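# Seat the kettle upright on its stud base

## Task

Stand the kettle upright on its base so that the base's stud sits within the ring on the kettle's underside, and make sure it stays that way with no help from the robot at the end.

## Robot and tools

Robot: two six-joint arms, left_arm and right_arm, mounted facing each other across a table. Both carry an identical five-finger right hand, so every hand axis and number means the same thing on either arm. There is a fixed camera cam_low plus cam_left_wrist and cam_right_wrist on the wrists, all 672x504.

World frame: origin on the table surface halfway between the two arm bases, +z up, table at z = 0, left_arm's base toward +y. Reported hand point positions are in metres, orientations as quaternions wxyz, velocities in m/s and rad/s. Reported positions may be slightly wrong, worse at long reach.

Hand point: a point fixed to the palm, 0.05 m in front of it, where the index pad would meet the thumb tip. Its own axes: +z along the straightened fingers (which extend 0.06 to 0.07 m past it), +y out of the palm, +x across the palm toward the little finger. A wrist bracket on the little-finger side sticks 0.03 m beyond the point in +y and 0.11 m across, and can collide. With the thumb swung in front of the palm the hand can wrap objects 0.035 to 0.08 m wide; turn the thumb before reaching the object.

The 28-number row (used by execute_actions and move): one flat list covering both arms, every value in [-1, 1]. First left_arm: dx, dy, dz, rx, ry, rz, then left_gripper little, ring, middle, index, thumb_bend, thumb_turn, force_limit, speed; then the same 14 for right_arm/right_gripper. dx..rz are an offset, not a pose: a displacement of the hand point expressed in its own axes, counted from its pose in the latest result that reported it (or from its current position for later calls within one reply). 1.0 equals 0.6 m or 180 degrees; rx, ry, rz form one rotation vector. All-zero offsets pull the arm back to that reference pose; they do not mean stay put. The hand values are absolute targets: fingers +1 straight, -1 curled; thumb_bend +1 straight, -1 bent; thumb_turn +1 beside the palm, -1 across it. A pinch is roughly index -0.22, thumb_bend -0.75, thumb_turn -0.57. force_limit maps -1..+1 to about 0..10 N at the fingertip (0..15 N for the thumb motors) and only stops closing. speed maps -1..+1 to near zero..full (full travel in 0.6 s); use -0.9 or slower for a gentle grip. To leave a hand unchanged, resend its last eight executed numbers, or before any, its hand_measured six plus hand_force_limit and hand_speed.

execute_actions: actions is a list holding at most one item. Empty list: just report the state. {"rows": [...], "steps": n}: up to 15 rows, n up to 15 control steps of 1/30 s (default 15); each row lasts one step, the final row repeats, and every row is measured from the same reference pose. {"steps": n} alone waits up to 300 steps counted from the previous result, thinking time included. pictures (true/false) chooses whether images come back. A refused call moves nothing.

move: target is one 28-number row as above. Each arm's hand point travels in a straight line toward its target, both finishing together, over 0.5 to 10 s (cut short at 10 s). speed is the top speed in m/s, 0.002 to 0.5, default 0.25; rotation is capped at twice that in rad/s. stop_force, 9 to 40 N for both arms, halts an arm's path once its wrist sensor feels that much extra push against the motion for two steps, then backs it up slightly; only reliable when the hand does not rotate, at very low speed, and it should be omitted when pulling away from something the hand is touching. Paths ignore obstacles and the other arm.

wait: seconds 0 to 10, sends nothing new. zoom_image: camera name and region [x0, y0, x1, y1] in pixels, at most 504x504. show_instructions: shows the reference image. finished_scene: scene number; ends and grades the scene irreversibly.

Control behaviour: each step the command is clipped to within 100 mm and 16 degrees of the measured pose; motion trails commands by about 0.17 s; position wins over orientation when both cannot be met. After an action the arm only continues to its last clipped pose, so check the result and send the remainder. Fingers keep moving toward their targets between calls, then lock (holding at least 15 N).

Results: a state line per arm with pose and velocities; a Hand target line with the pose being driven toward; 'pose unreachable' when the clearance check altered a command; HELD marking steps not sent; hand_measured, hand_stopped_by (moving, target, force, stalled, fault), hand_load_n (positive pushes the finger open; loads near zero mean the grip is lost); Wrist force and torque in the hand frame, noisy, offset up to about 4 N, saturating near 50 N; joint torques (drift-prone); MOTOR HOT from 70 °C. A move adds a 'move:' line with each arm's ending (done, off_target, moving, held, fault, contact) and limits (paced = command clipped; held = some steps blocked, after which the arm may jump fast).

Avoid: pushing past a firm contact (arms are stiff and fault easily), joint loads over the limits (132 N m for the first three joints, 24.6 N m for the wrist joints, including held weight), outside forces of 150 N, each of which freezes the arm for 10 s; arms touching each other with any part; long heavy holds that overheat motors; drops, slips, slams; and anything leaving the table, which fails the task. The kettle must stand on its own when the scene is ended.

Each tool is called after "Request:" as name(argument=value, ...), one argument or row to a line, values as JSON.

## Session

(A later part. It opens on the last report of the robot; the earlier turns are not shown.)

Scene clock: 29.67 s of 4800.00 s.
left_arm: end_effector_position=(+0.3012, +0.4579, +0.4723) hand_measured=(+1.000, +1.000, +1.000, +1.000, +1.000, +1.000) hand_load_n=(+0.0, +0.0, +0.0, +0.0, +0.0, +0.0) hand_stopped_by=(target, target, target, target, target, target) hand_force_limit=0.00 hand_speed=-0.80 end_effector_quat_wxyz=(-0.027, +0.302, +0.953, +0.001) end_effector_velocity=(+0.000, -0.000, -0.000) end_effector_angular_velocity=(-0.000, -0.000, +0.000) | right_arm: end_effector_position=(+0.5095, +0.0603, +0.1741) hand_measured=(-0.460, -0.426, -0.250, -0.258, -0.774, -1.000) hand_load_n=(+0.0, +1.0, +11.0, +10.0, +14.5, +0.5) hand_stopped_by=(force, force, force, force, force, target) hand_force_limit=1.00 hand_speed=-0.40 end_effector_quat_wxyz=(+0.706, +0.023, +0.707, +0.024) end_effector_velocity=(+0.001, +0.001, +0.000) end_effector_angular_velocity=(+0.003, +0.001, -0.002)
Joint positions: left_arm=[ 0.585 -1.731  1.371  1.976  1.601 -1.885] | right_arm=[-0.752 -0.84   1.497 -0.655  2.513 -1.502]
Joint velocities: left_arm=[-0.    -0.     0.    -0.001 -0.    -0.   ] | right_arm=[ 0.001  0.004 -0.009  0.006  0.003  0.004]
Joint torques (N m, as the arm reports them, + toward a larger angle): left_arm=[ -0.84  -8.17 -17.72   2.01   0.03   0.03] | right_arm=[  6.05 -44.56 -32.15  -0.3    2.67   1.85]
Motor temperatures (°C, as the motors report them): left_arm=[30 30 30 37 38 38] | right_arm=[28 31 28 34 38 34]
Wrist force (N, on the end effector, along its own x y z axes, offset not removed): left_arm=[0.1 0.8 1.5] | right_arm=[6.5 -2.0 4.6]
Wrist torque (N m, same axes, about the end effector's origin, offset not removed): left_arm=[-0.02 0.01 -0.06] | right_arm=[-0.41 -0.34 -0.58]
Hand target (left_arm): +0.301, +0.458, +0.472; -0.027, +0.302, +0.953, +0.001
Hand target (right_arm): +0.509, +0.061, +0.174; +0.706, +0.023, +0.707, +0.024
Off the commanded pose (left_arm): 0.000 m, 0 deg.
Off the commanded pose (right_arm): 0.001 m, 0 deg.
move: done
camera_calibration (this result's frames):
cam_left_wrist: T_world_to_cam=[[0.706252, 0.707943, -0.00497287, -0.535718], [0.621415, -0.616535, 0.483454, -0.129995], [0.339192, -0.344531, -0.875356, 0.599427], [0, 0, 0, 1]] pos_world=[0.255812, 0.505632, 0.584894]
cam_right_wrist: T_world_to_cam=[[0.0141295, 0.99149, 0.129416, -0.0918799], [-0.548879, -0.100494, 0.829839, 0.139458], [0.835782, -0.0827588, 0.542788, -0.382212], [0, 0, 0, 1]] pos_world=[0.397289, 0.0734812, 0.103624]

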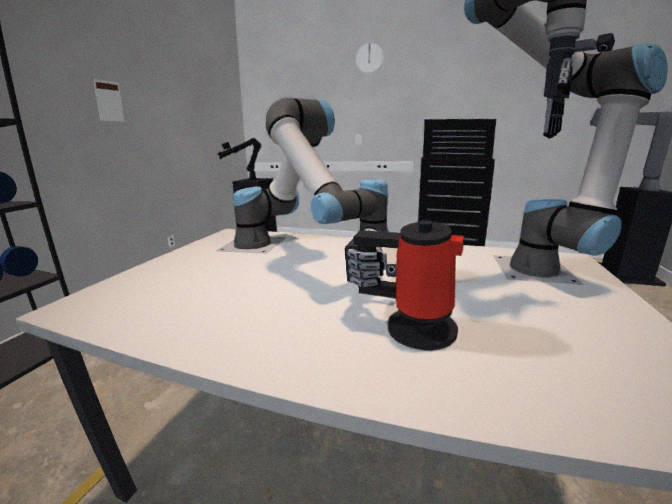

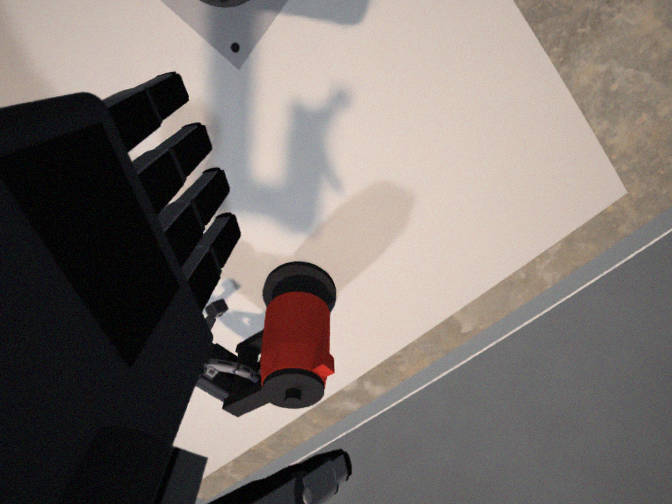

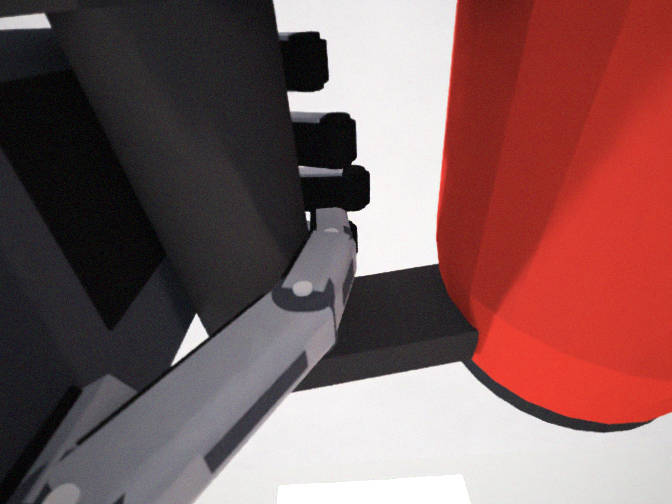

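Request:
move(
  target=[0,0,0,0,0,0,1,1,1,1,1,1,0,-0.8,0.03,-0.004,0.003,0,0,0,-1,-1,-1,-1,-1,-1,1,-0.4],
  speed=0.03,
)

Request:
move(
  target=[0,0,0,0,0,0,1,1,1,1,1,1,0,-0.8,0.07,0.005,0,0,0,0,-1,-1,-1,-1,-1,-1,1,-0.4],
  speed=0.008,
  stop_force=10,
)

Request:
zoom_image(
  camera="cam_low",
  region=[355,220,495,360],
)

Scene clock: 34.03 s of 4800.00 s.
left_arm: end_effector_position=(+0.3012, +0.4579, +0.4723) hand_measured=(+1.000, +1.000, +1.000, +1.000, +1.000, +1.000) hand_load_n=(+0.0, +0.0, +0.0, +0.0, +0.0, +0.0) hand_stopped_by=(target, target, target, target, target, target) hand_force_limit=0.00 hand_speed=-0.80 end_effector_quat_wxyz=(-0.027, +0.302, +0.953, +0.001) end_effector_velocity=(-0.000, -0.000, +0.000) end_effector_angular_velocity=(+0.000, +0.001, -0.000) | right_arm: end_effector_position=(+0.5112, +0.0591, +0.1563) hand_measured=(-0.460, -0.426, -0.250, -0.258, -0.774, -1.000) hand_load_n=(+0.0, +1.0, +11.0, +10.0, +14.5, +0.5) hand_stopped_by=(force, force, force, force, force, target) hand_force_limit=1.00 hand_speed=-0.40 end_effector_quat_wxyz=(+0.706, +0.023, +0.707, +0.024) end_effector_velocity=(-0.000, +0.000, -0.002) end_effector_angular_velocity=(+0.001, -0.000, +0.001)
Joint positions: left_arm=[ 0.585 -1.731  1.371  1.976  1.601 -1.885] | right_arm=[-0.755 -0.815  1.506 -0.689  2.51  -1.502]
Joint velocities: left_arm=[ 0.     0.001 -0.001  0.001  0.001  0.   ] | right_arm=[ 0.     0.004  0.001 -0.005 -0.001  0.001]
Joint torques (N m, as the arm reports them, + toward a larger angle): left_arm=[ -0.86  -8.42 -18.12   1.99  -0.04  -0.07] | right_arm=[ -6.92 -45.5   -8.48  -4.23  -2.22  -0.5 ]
Motor temperatures (°C, as the motors report them): left_arm=[30 30 30 37 38 38] | right_arm=[28 31 28 34 38 34]
Wrist force (N, on the end effector, along its own x y z axes, offset not removed): left_arm=[0.8 0.1 1.0] | right_arm=[7.8 -0.7 -0.8]
Wrist torque (N m, same axes, about the end effector's origin, offset not removed): left_arm=[-0.05 -0.10 0.09] | right_arm=[0.03 -0.40 -0.57]
Hand target (left_arm): +0.301, +0.458, +0.472; -0.027, +0.302, +0.953, +0.001
Hand target (right_arm): +0.511, +0.059, +0.156; +0.706, +0.023, +0.707, +0.024
Off the commanded pose (left_arm): 0.000 m, 0 deg.
Off the commanded pose (right_arm): 0.000 m, 0 deg.
After step 90, 0.43 s passed at rest.
move: done
camera_calibration (this result's frames):
cam_left_wrist: T_world_to_cam=[[0.706252, 0.707943, -0.00497296, -0.535718], [0.621416, -0.616535, 0.483454, -0.129995], [0.339192, -0.34453, -0.875356, 0.599427], [0, 0, 0, 1]] pos_world=[0.255812, 0.505632, 0.584894]
cam_right_wrist: T_world_to_cam=[[0.01414, 0.991488, 0.129425, -0.0884771], [-0.548853, -0.100498, 0.829856, 0.155108], [0.835799, -0.0827693, 0.54276, -0.374084], [0, 0, 0, 1]] pos_world=[0.399042, 0.0723494, 0.0857718]

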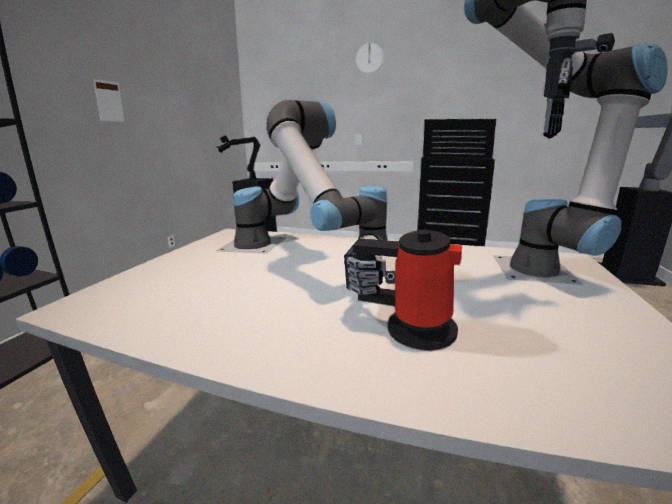

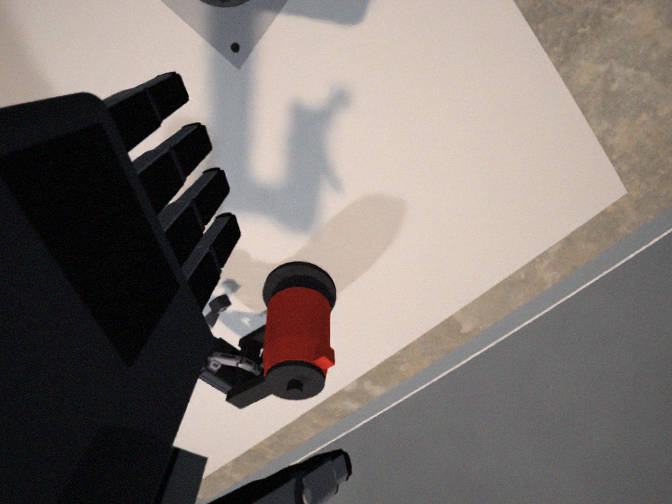

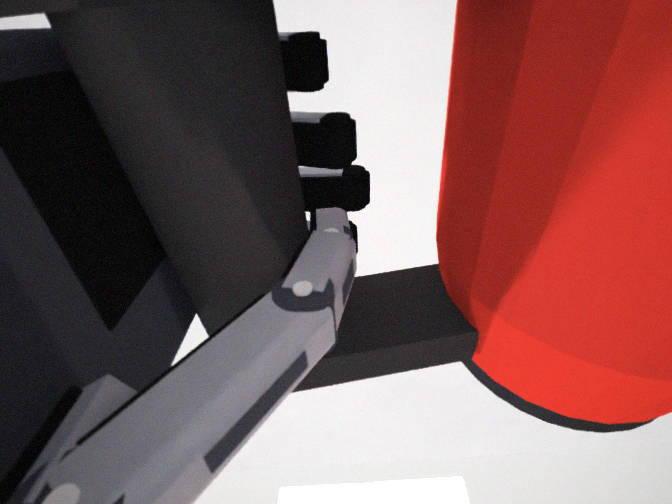

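Scene clock: 37.60 s of 4800.00 s.
left_arm: end_effector_position=(+0.3012, +0.4579, +0.4723) hand_measured=(+1.000, +1.000, +1.000, +1.000, +1.000, +1.000) hand_load_n=(+0.0, +0.0, +0.0, +0.0, +0.0, +0.0) hand_stopped_by=(target, target, target, target, target, target) hand_force_limit=0.00 hand_speed=-0.80 end_effector_quat_wxyz=(-0.027, +0.302, +0.953, +0.001) end_effector_velocity=(-0.000, -0.000, -0.000) end_effector_angular_velocity=(-0.001, +0.001, +0.000) | right_arm: end_effector_position=(+0.5112, +0.0628, +0.1310) hand_measured=(-0.460, -0.426, -0.250, -0.258, -0.774, -1.000) hand_load_n=(+1.5, +2.5, +10.5, +10.0, +14.5, +1.5) hand_stopped_by=(force, force, force, force, force, target) hand_force_limit=1.00 hand_speed=-0.40 end_effector_quat_wxyz=(+0.706, +0.023, +0.707, +0.024) end_effector_velocity=(-0.000, +0.000, +0.002) end_effector_angular_velocity=(-0.002, +0.001, +0.000)
Joint positions: left_arm=[ 0.585 -1.731  1.371  1.976  1.601 -1.885] | right_arm=[-0.752 -0.769  1.501 -0.729  2.514 -1.502]
Joint velocities: left_arm=[-0.    -0.     0.    -0.     0.001 -0.   ] | right_arm=[ 0.    -0.004 -0.     0.006 -0.    -0.001]
Joint torques (N m, as the arm reports them, + toward a larger angle): left_arm=[ -1.28  -8.46 -18.62   1.9    0.05  -0.04] | right_arm=[  0.06 -53.38 -15.59   1.82   0.49  -1.13]
Motor temperatures (°C, as the motors report them): left_arm=[30 30 30 37 38 38] | right_arm=[28 31 28 34 38 34]
Wrist force (N, on the end effector, along its own x y z axes, offset not removed): left_arm=[1.8 1.0 1.0] | right_arm=[2.7 1.2 0.6]
Wrist torque (N m, same axes, about the end effector's origin, offset not removed): left_arm=[0.00 -0.24 0.16] | right_arm=[0.08 -0.53 0.07]
Hand target (left_arm): +0.301, +0.458, +0.472; -0.027, +0.302, +0.953, +0.001
Hand target (right_arm): +0.511, +0.063, +0.131; +0.706, +0.023, +0.707, +0.024
Off the commanded pose (left_arm): 0.000 m, 0 deg.
Off the commanded pose (right_arm): 0.017 m, 0 deg.
move: contact (right_arm)
camera_calibration (this result's frames):
cam_left_wrist: T_world_to_cam=[[0.706252, 0.707943, -0.00497276, -0.535718], [0.621416, -0.616535, 0.483454, -0.129995], [0.339192, -0.34453, -0.875356, 0.599427], [0, 0, 0, 1]] pos_world=[0.255812, 0.505632, 0.584894]
cam_right_wrist: T_world_to_cam=[[0.0141675, 0.991472, 0.129549, -0.0888204], [-0.54891, -0.100582, 0.829808, 0.1765], [0.835761, -0.082867, 0.542804, -0.360001], [0, 0, 0, 1]] pos_world=[0.399016, 0.0759835, 0.0604554]

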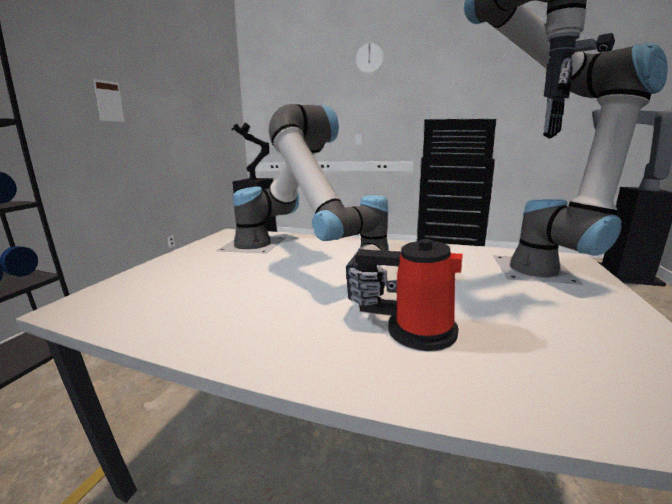

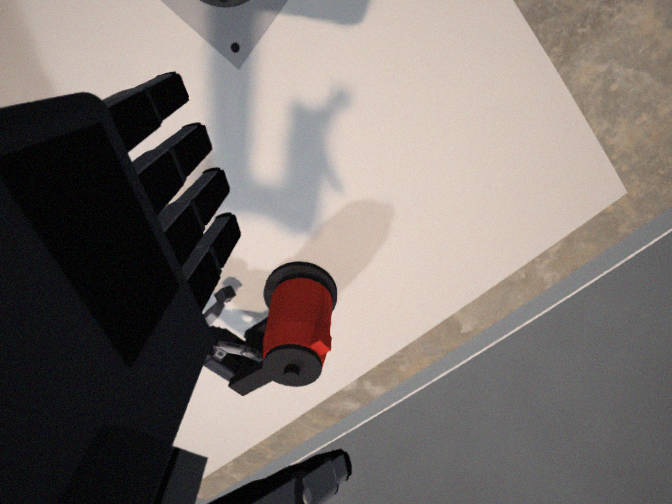

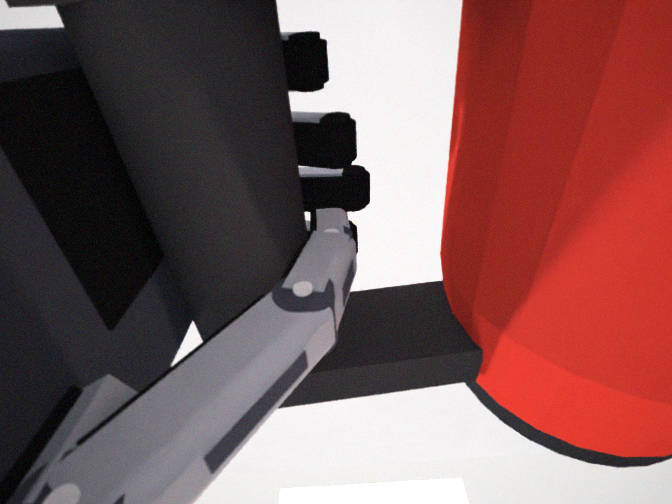

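Region (355, 220, 495, 360) of cam_low's 672x504 image, scaled by 3.600, with more detail than that image has.

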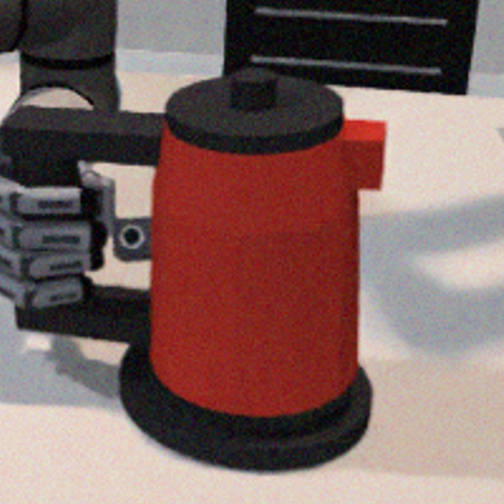

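Request:
move(
  target=[0,0,0,0,0,0,1,1,1,1,1,1,0,-0.8,0,0,0,0,0,0,1,1,1,1,0,-1,1,0],
)

Request:
move(
  target=[0,0,0,0,0,0,1,1,1,1,1,1,0,-0.8,0,-0.012,-0.17,0,0,0,1,1,1,1,0,-1,1,0],
  speed=0.1,
)

Scene clock: 40.60 s of 4800.00 s.
left_arm: end_effector_position=(+0.3012, +0.4579, +0.4723) hand_measured=(+1.000, +1.000, +1.000, +1.000, +1.000, +1.000) hand_load_n=(+0.0, +0.0, +0.0, +0.0, +0.0, +0.0) hand_stopped_by=(target, target, target, target, target, target) hand_force_limit=0.00 hand_speed=-0.80 end_effector_quat_wxyz=(-0.027, +0.302, +0.953, +0.001) end_effector_velocity=(-0.001, +0.000, +0.000) end_effector_angular_velocity=(-0.003, +0.000, -0.000) | right_arm: end_effector_position=(+0.5112, +0.0628, +0.1310) hand_measured=(+1.000, +1.000, +1.000, +1.000, +0.000, -1.000) hand_load_n=(+0.0, +0.0, +0.0, +0.0, +0.0, +0.0) hand_stopped_by=(target, target, target, target, target, target) hand_force_limit=1.00 hand_speed=0.00 end_effector_quat_wxyz=(+0.706, +0.023, +0.707, +0.024) end_effector_velocity=(-0.000, +0.000, +0.000) end_effector_angular_velocity=(+0.001, -0.000, +0.000)
Joint positions: left_arm=[ 0.585 -1.731  1.371  1.976  1.601 -1.885] | right_arm=[-0.752 -0.769  1.501 -0.729  2.514 -1.502]
Joint velocities: left_arm=[-0.    -0.002  0.001 -0.001  0.002  0.   ] | right_arm=[ 0.001 -0.    -0.    -0.001  0.     0.   ]
Joint torques (N m, as the arm reports them, + toward a larger angle): left_arm=[ -1.06  -9.1  -18.19   1.98   0.08   0.  ] | right_arm=[  6.58 -38.76 -26.83  -3.07   2.51  -1.25]
Motor temperatures (°C, as the motors report them): left_arm=[30 30 30 37 38 38] | right_arm=[28 31 28 34 38 34]
Wrist force (N, on the end effector, along its own x y z axes, offset not removed): left_arm=[-0.2 0.2 0.1] | right_arm=[4.2 -0.6 4.0]
Wrist torque (N m, same axes, about the end effector's origin, offset not removed): left_arm=[-0.02 0.12 0.11] | right_arm=[-0.41 -0.86 0.16]
Hand target (left_arm): +0.301, +0.458, +0.472; -0.027, +0.302, +0.953, +0.001
Hand target (right_arm): +0.511, +0.063, +0.131; +0.706, +0.023, +0.707, +0.024
Off the commanded pose (left_arm): 0.000 m, 0 deg.
Off the commanded pose (right_arm): 0.000 m, 0 deg.
move: done
camera_calibration (this result's frames):
cam_left_wrist: T_world_to_cam=[[0.706252, 0.707943, -0.00497272, -0.535718], [0.621416, -0.616535, 0.483454, -0.129995], [0.339192, -0.34453, -0.875356, 0.599427], [0, 0, 0, 1]] pos_world=[0.255812, 0.505632, 0.584894]
cam_right_wrist: T_world_to_cam=[[0.0141687, 0.991472, 0.129547, -0.0888194], [-0.548909, -0.10058, 0.829808, 0.1765], [0.835762, -0.0828671, 0.542803, -0.360001], [0, 0, 0, 1]] pos_world=[0.399017, 0.0759821, 0.0604549]

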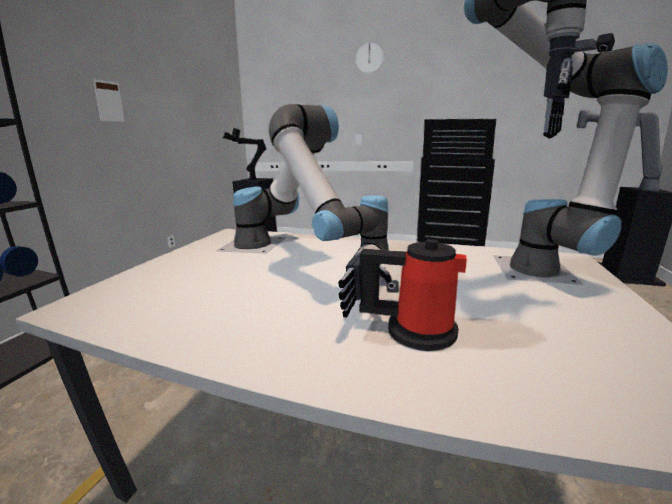

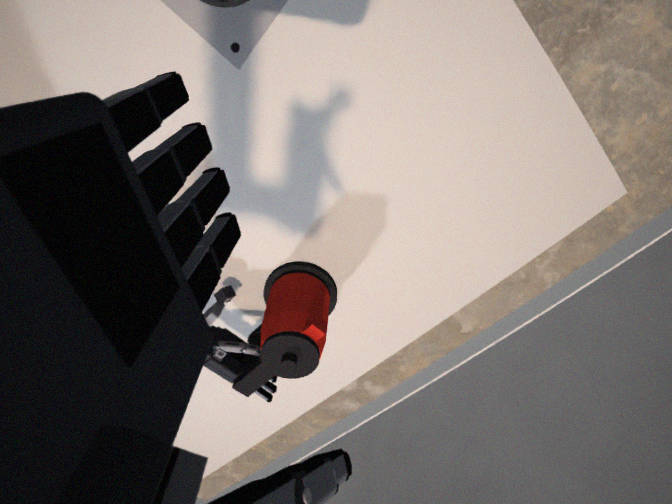

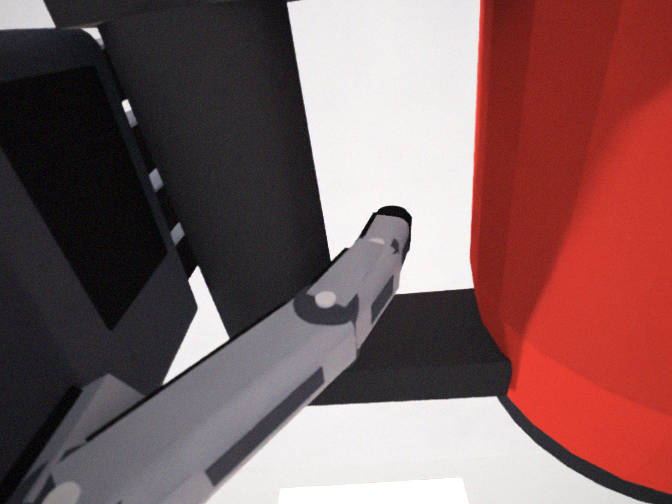

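Scene clock: 42.10 s of 4800.00 s.
left_arm: end_effector_position=(+0.3012, +0.4579, +0.4723) hand_measured=(+1.000, +1.000, +1.000, +1.000, +1.000, +1.000) hand_load_n=(+0.0, +0.0, +0.0, +0.0, +0.0, +0.0) hand_stopped_by=(target, target, target, target, target, target) hand_force_limit=0.00 hand_speed=-0.80 end_effector_quat_wxyz=(-0.027, +0.302, +0.953, +0.001) end_effector_velocity=(-0.000, +0.000, +0.000) end_effector_angular_velocity=(-0.000, +0.001, +0.000) | right_arm: end_effector_position=(+0.4095, +0.0555, +0.1306) hand_measured=(+1.000, +1.000, +1.000, +1.000, +0.000, -1.000) hand_load_n=(+0.0, +0.0, +0.0, +0.0, +0.0, +0.0) hand_stopped_by=(target, target, target, target, target, target) hand_force_limit=1.00 hand_speed=0.00 end_effector_quat_wxyz=(+0.706, +0.023, +0.707, +0.024) end_effector_velocity=(-0.002, -0.000, +0.000) end_effector_angular_velocity=(+0.001, -0.000, -0.001)
Joint positions: left_arm=[ 0.585 -1.731  1.371  1.976  1.601 -1.885] | right_arm=[-0.608 -0.838  1.642 -0.801  2.657 -1.501]
Joint velocities: left_arm=[-0.    -0.     0.     0.001  0.001 -0.   ] | right_arm=[ 0.003 -0.001  0.002 -0.002  0.004  0.   ]
Joint torques (N m, as the arm reports them, + toward a larger angle): left_arm=[ -1.12  -8.54 -17.7    1.97   0.03  -0.09] | right_arm=[  5.64 -51.21  -2.89  -2.54   2.1   -1.27]
Motor temperatures (°C, as the motors report them): left_arm=[30 30 30 37 38 38] | right_arm=[28 31 28 34 38 34]
Wrist force (N, on the end effector, along its own x y z axes, offset not removed): left_arm=[1.1 0.6 0.6] | right_arm=[-1.4 -0.6 3.8]
Wrist torque (N m, same axes, about the end effector's origin, offset not removed): left_arm=[-0.02 -0.13 0.19] | right_arm=[-0.19 0.11 -0.21]
Hand target (left_arm): +0.301, +0.458, +0.472; -0.027, +0.302, +0.953, +0.001
Hand target (right_arm): +0.409, +0.055, +0.131; +0.706, +0.023, +0.707, +0.024
Off the commanded pose (left_arm): 0.000 m, 0 deg.
Off the commanded pose (right_arm): 0.000 m, 0 deg.
move: done
camera_calibration (this result's frames):
cam_left_wrist: T_world_to_cam=[[0.706252, 0.707943, -0.00497287, -0.535718], [0.621416, -0.616535, 0.483454, -0.129995], [0.339192, -0.34453, -0.875356, 0.599427], [0, 0, 0, 1]] pos_world=[0.255812, 0.505632, 0.584894]
cam_right_wrist: T_world_to_cam=[[0.0141764, 0.991469, 0.129569, -0.0801379], [-0.548864, -0.100599, 0.829836, 0.120228], [0.835792, -0.08288, 0.542755, -0.275379], [0, 0, 0, 1]] pos_world=[0.297284, 0.0687256, 0.0600773]

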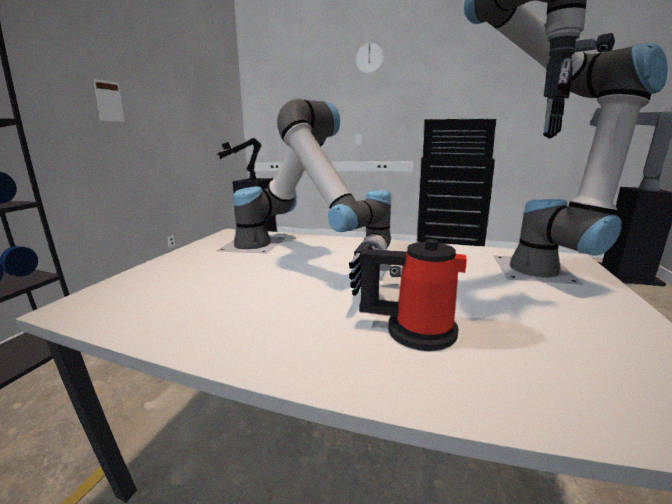

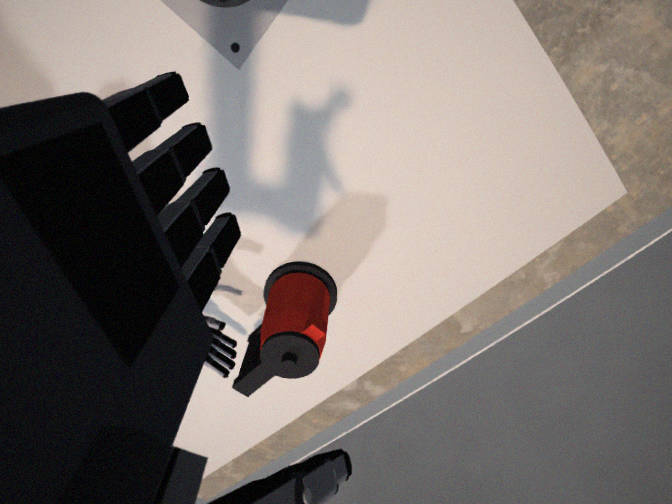

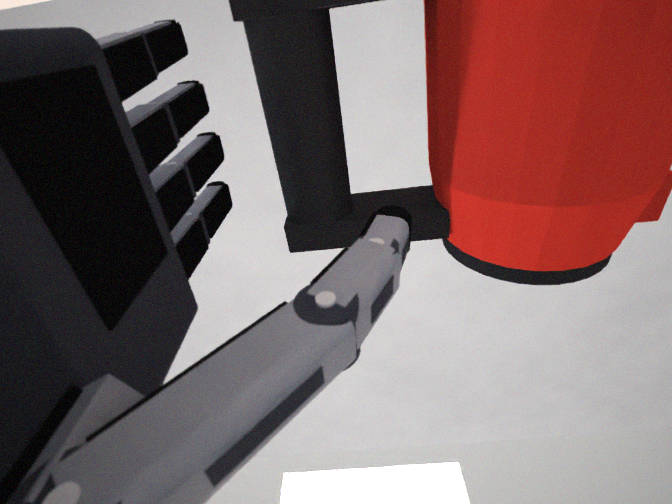

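Request:
finished_scene(
  scene=2,
)

The scene is finished: the task was done.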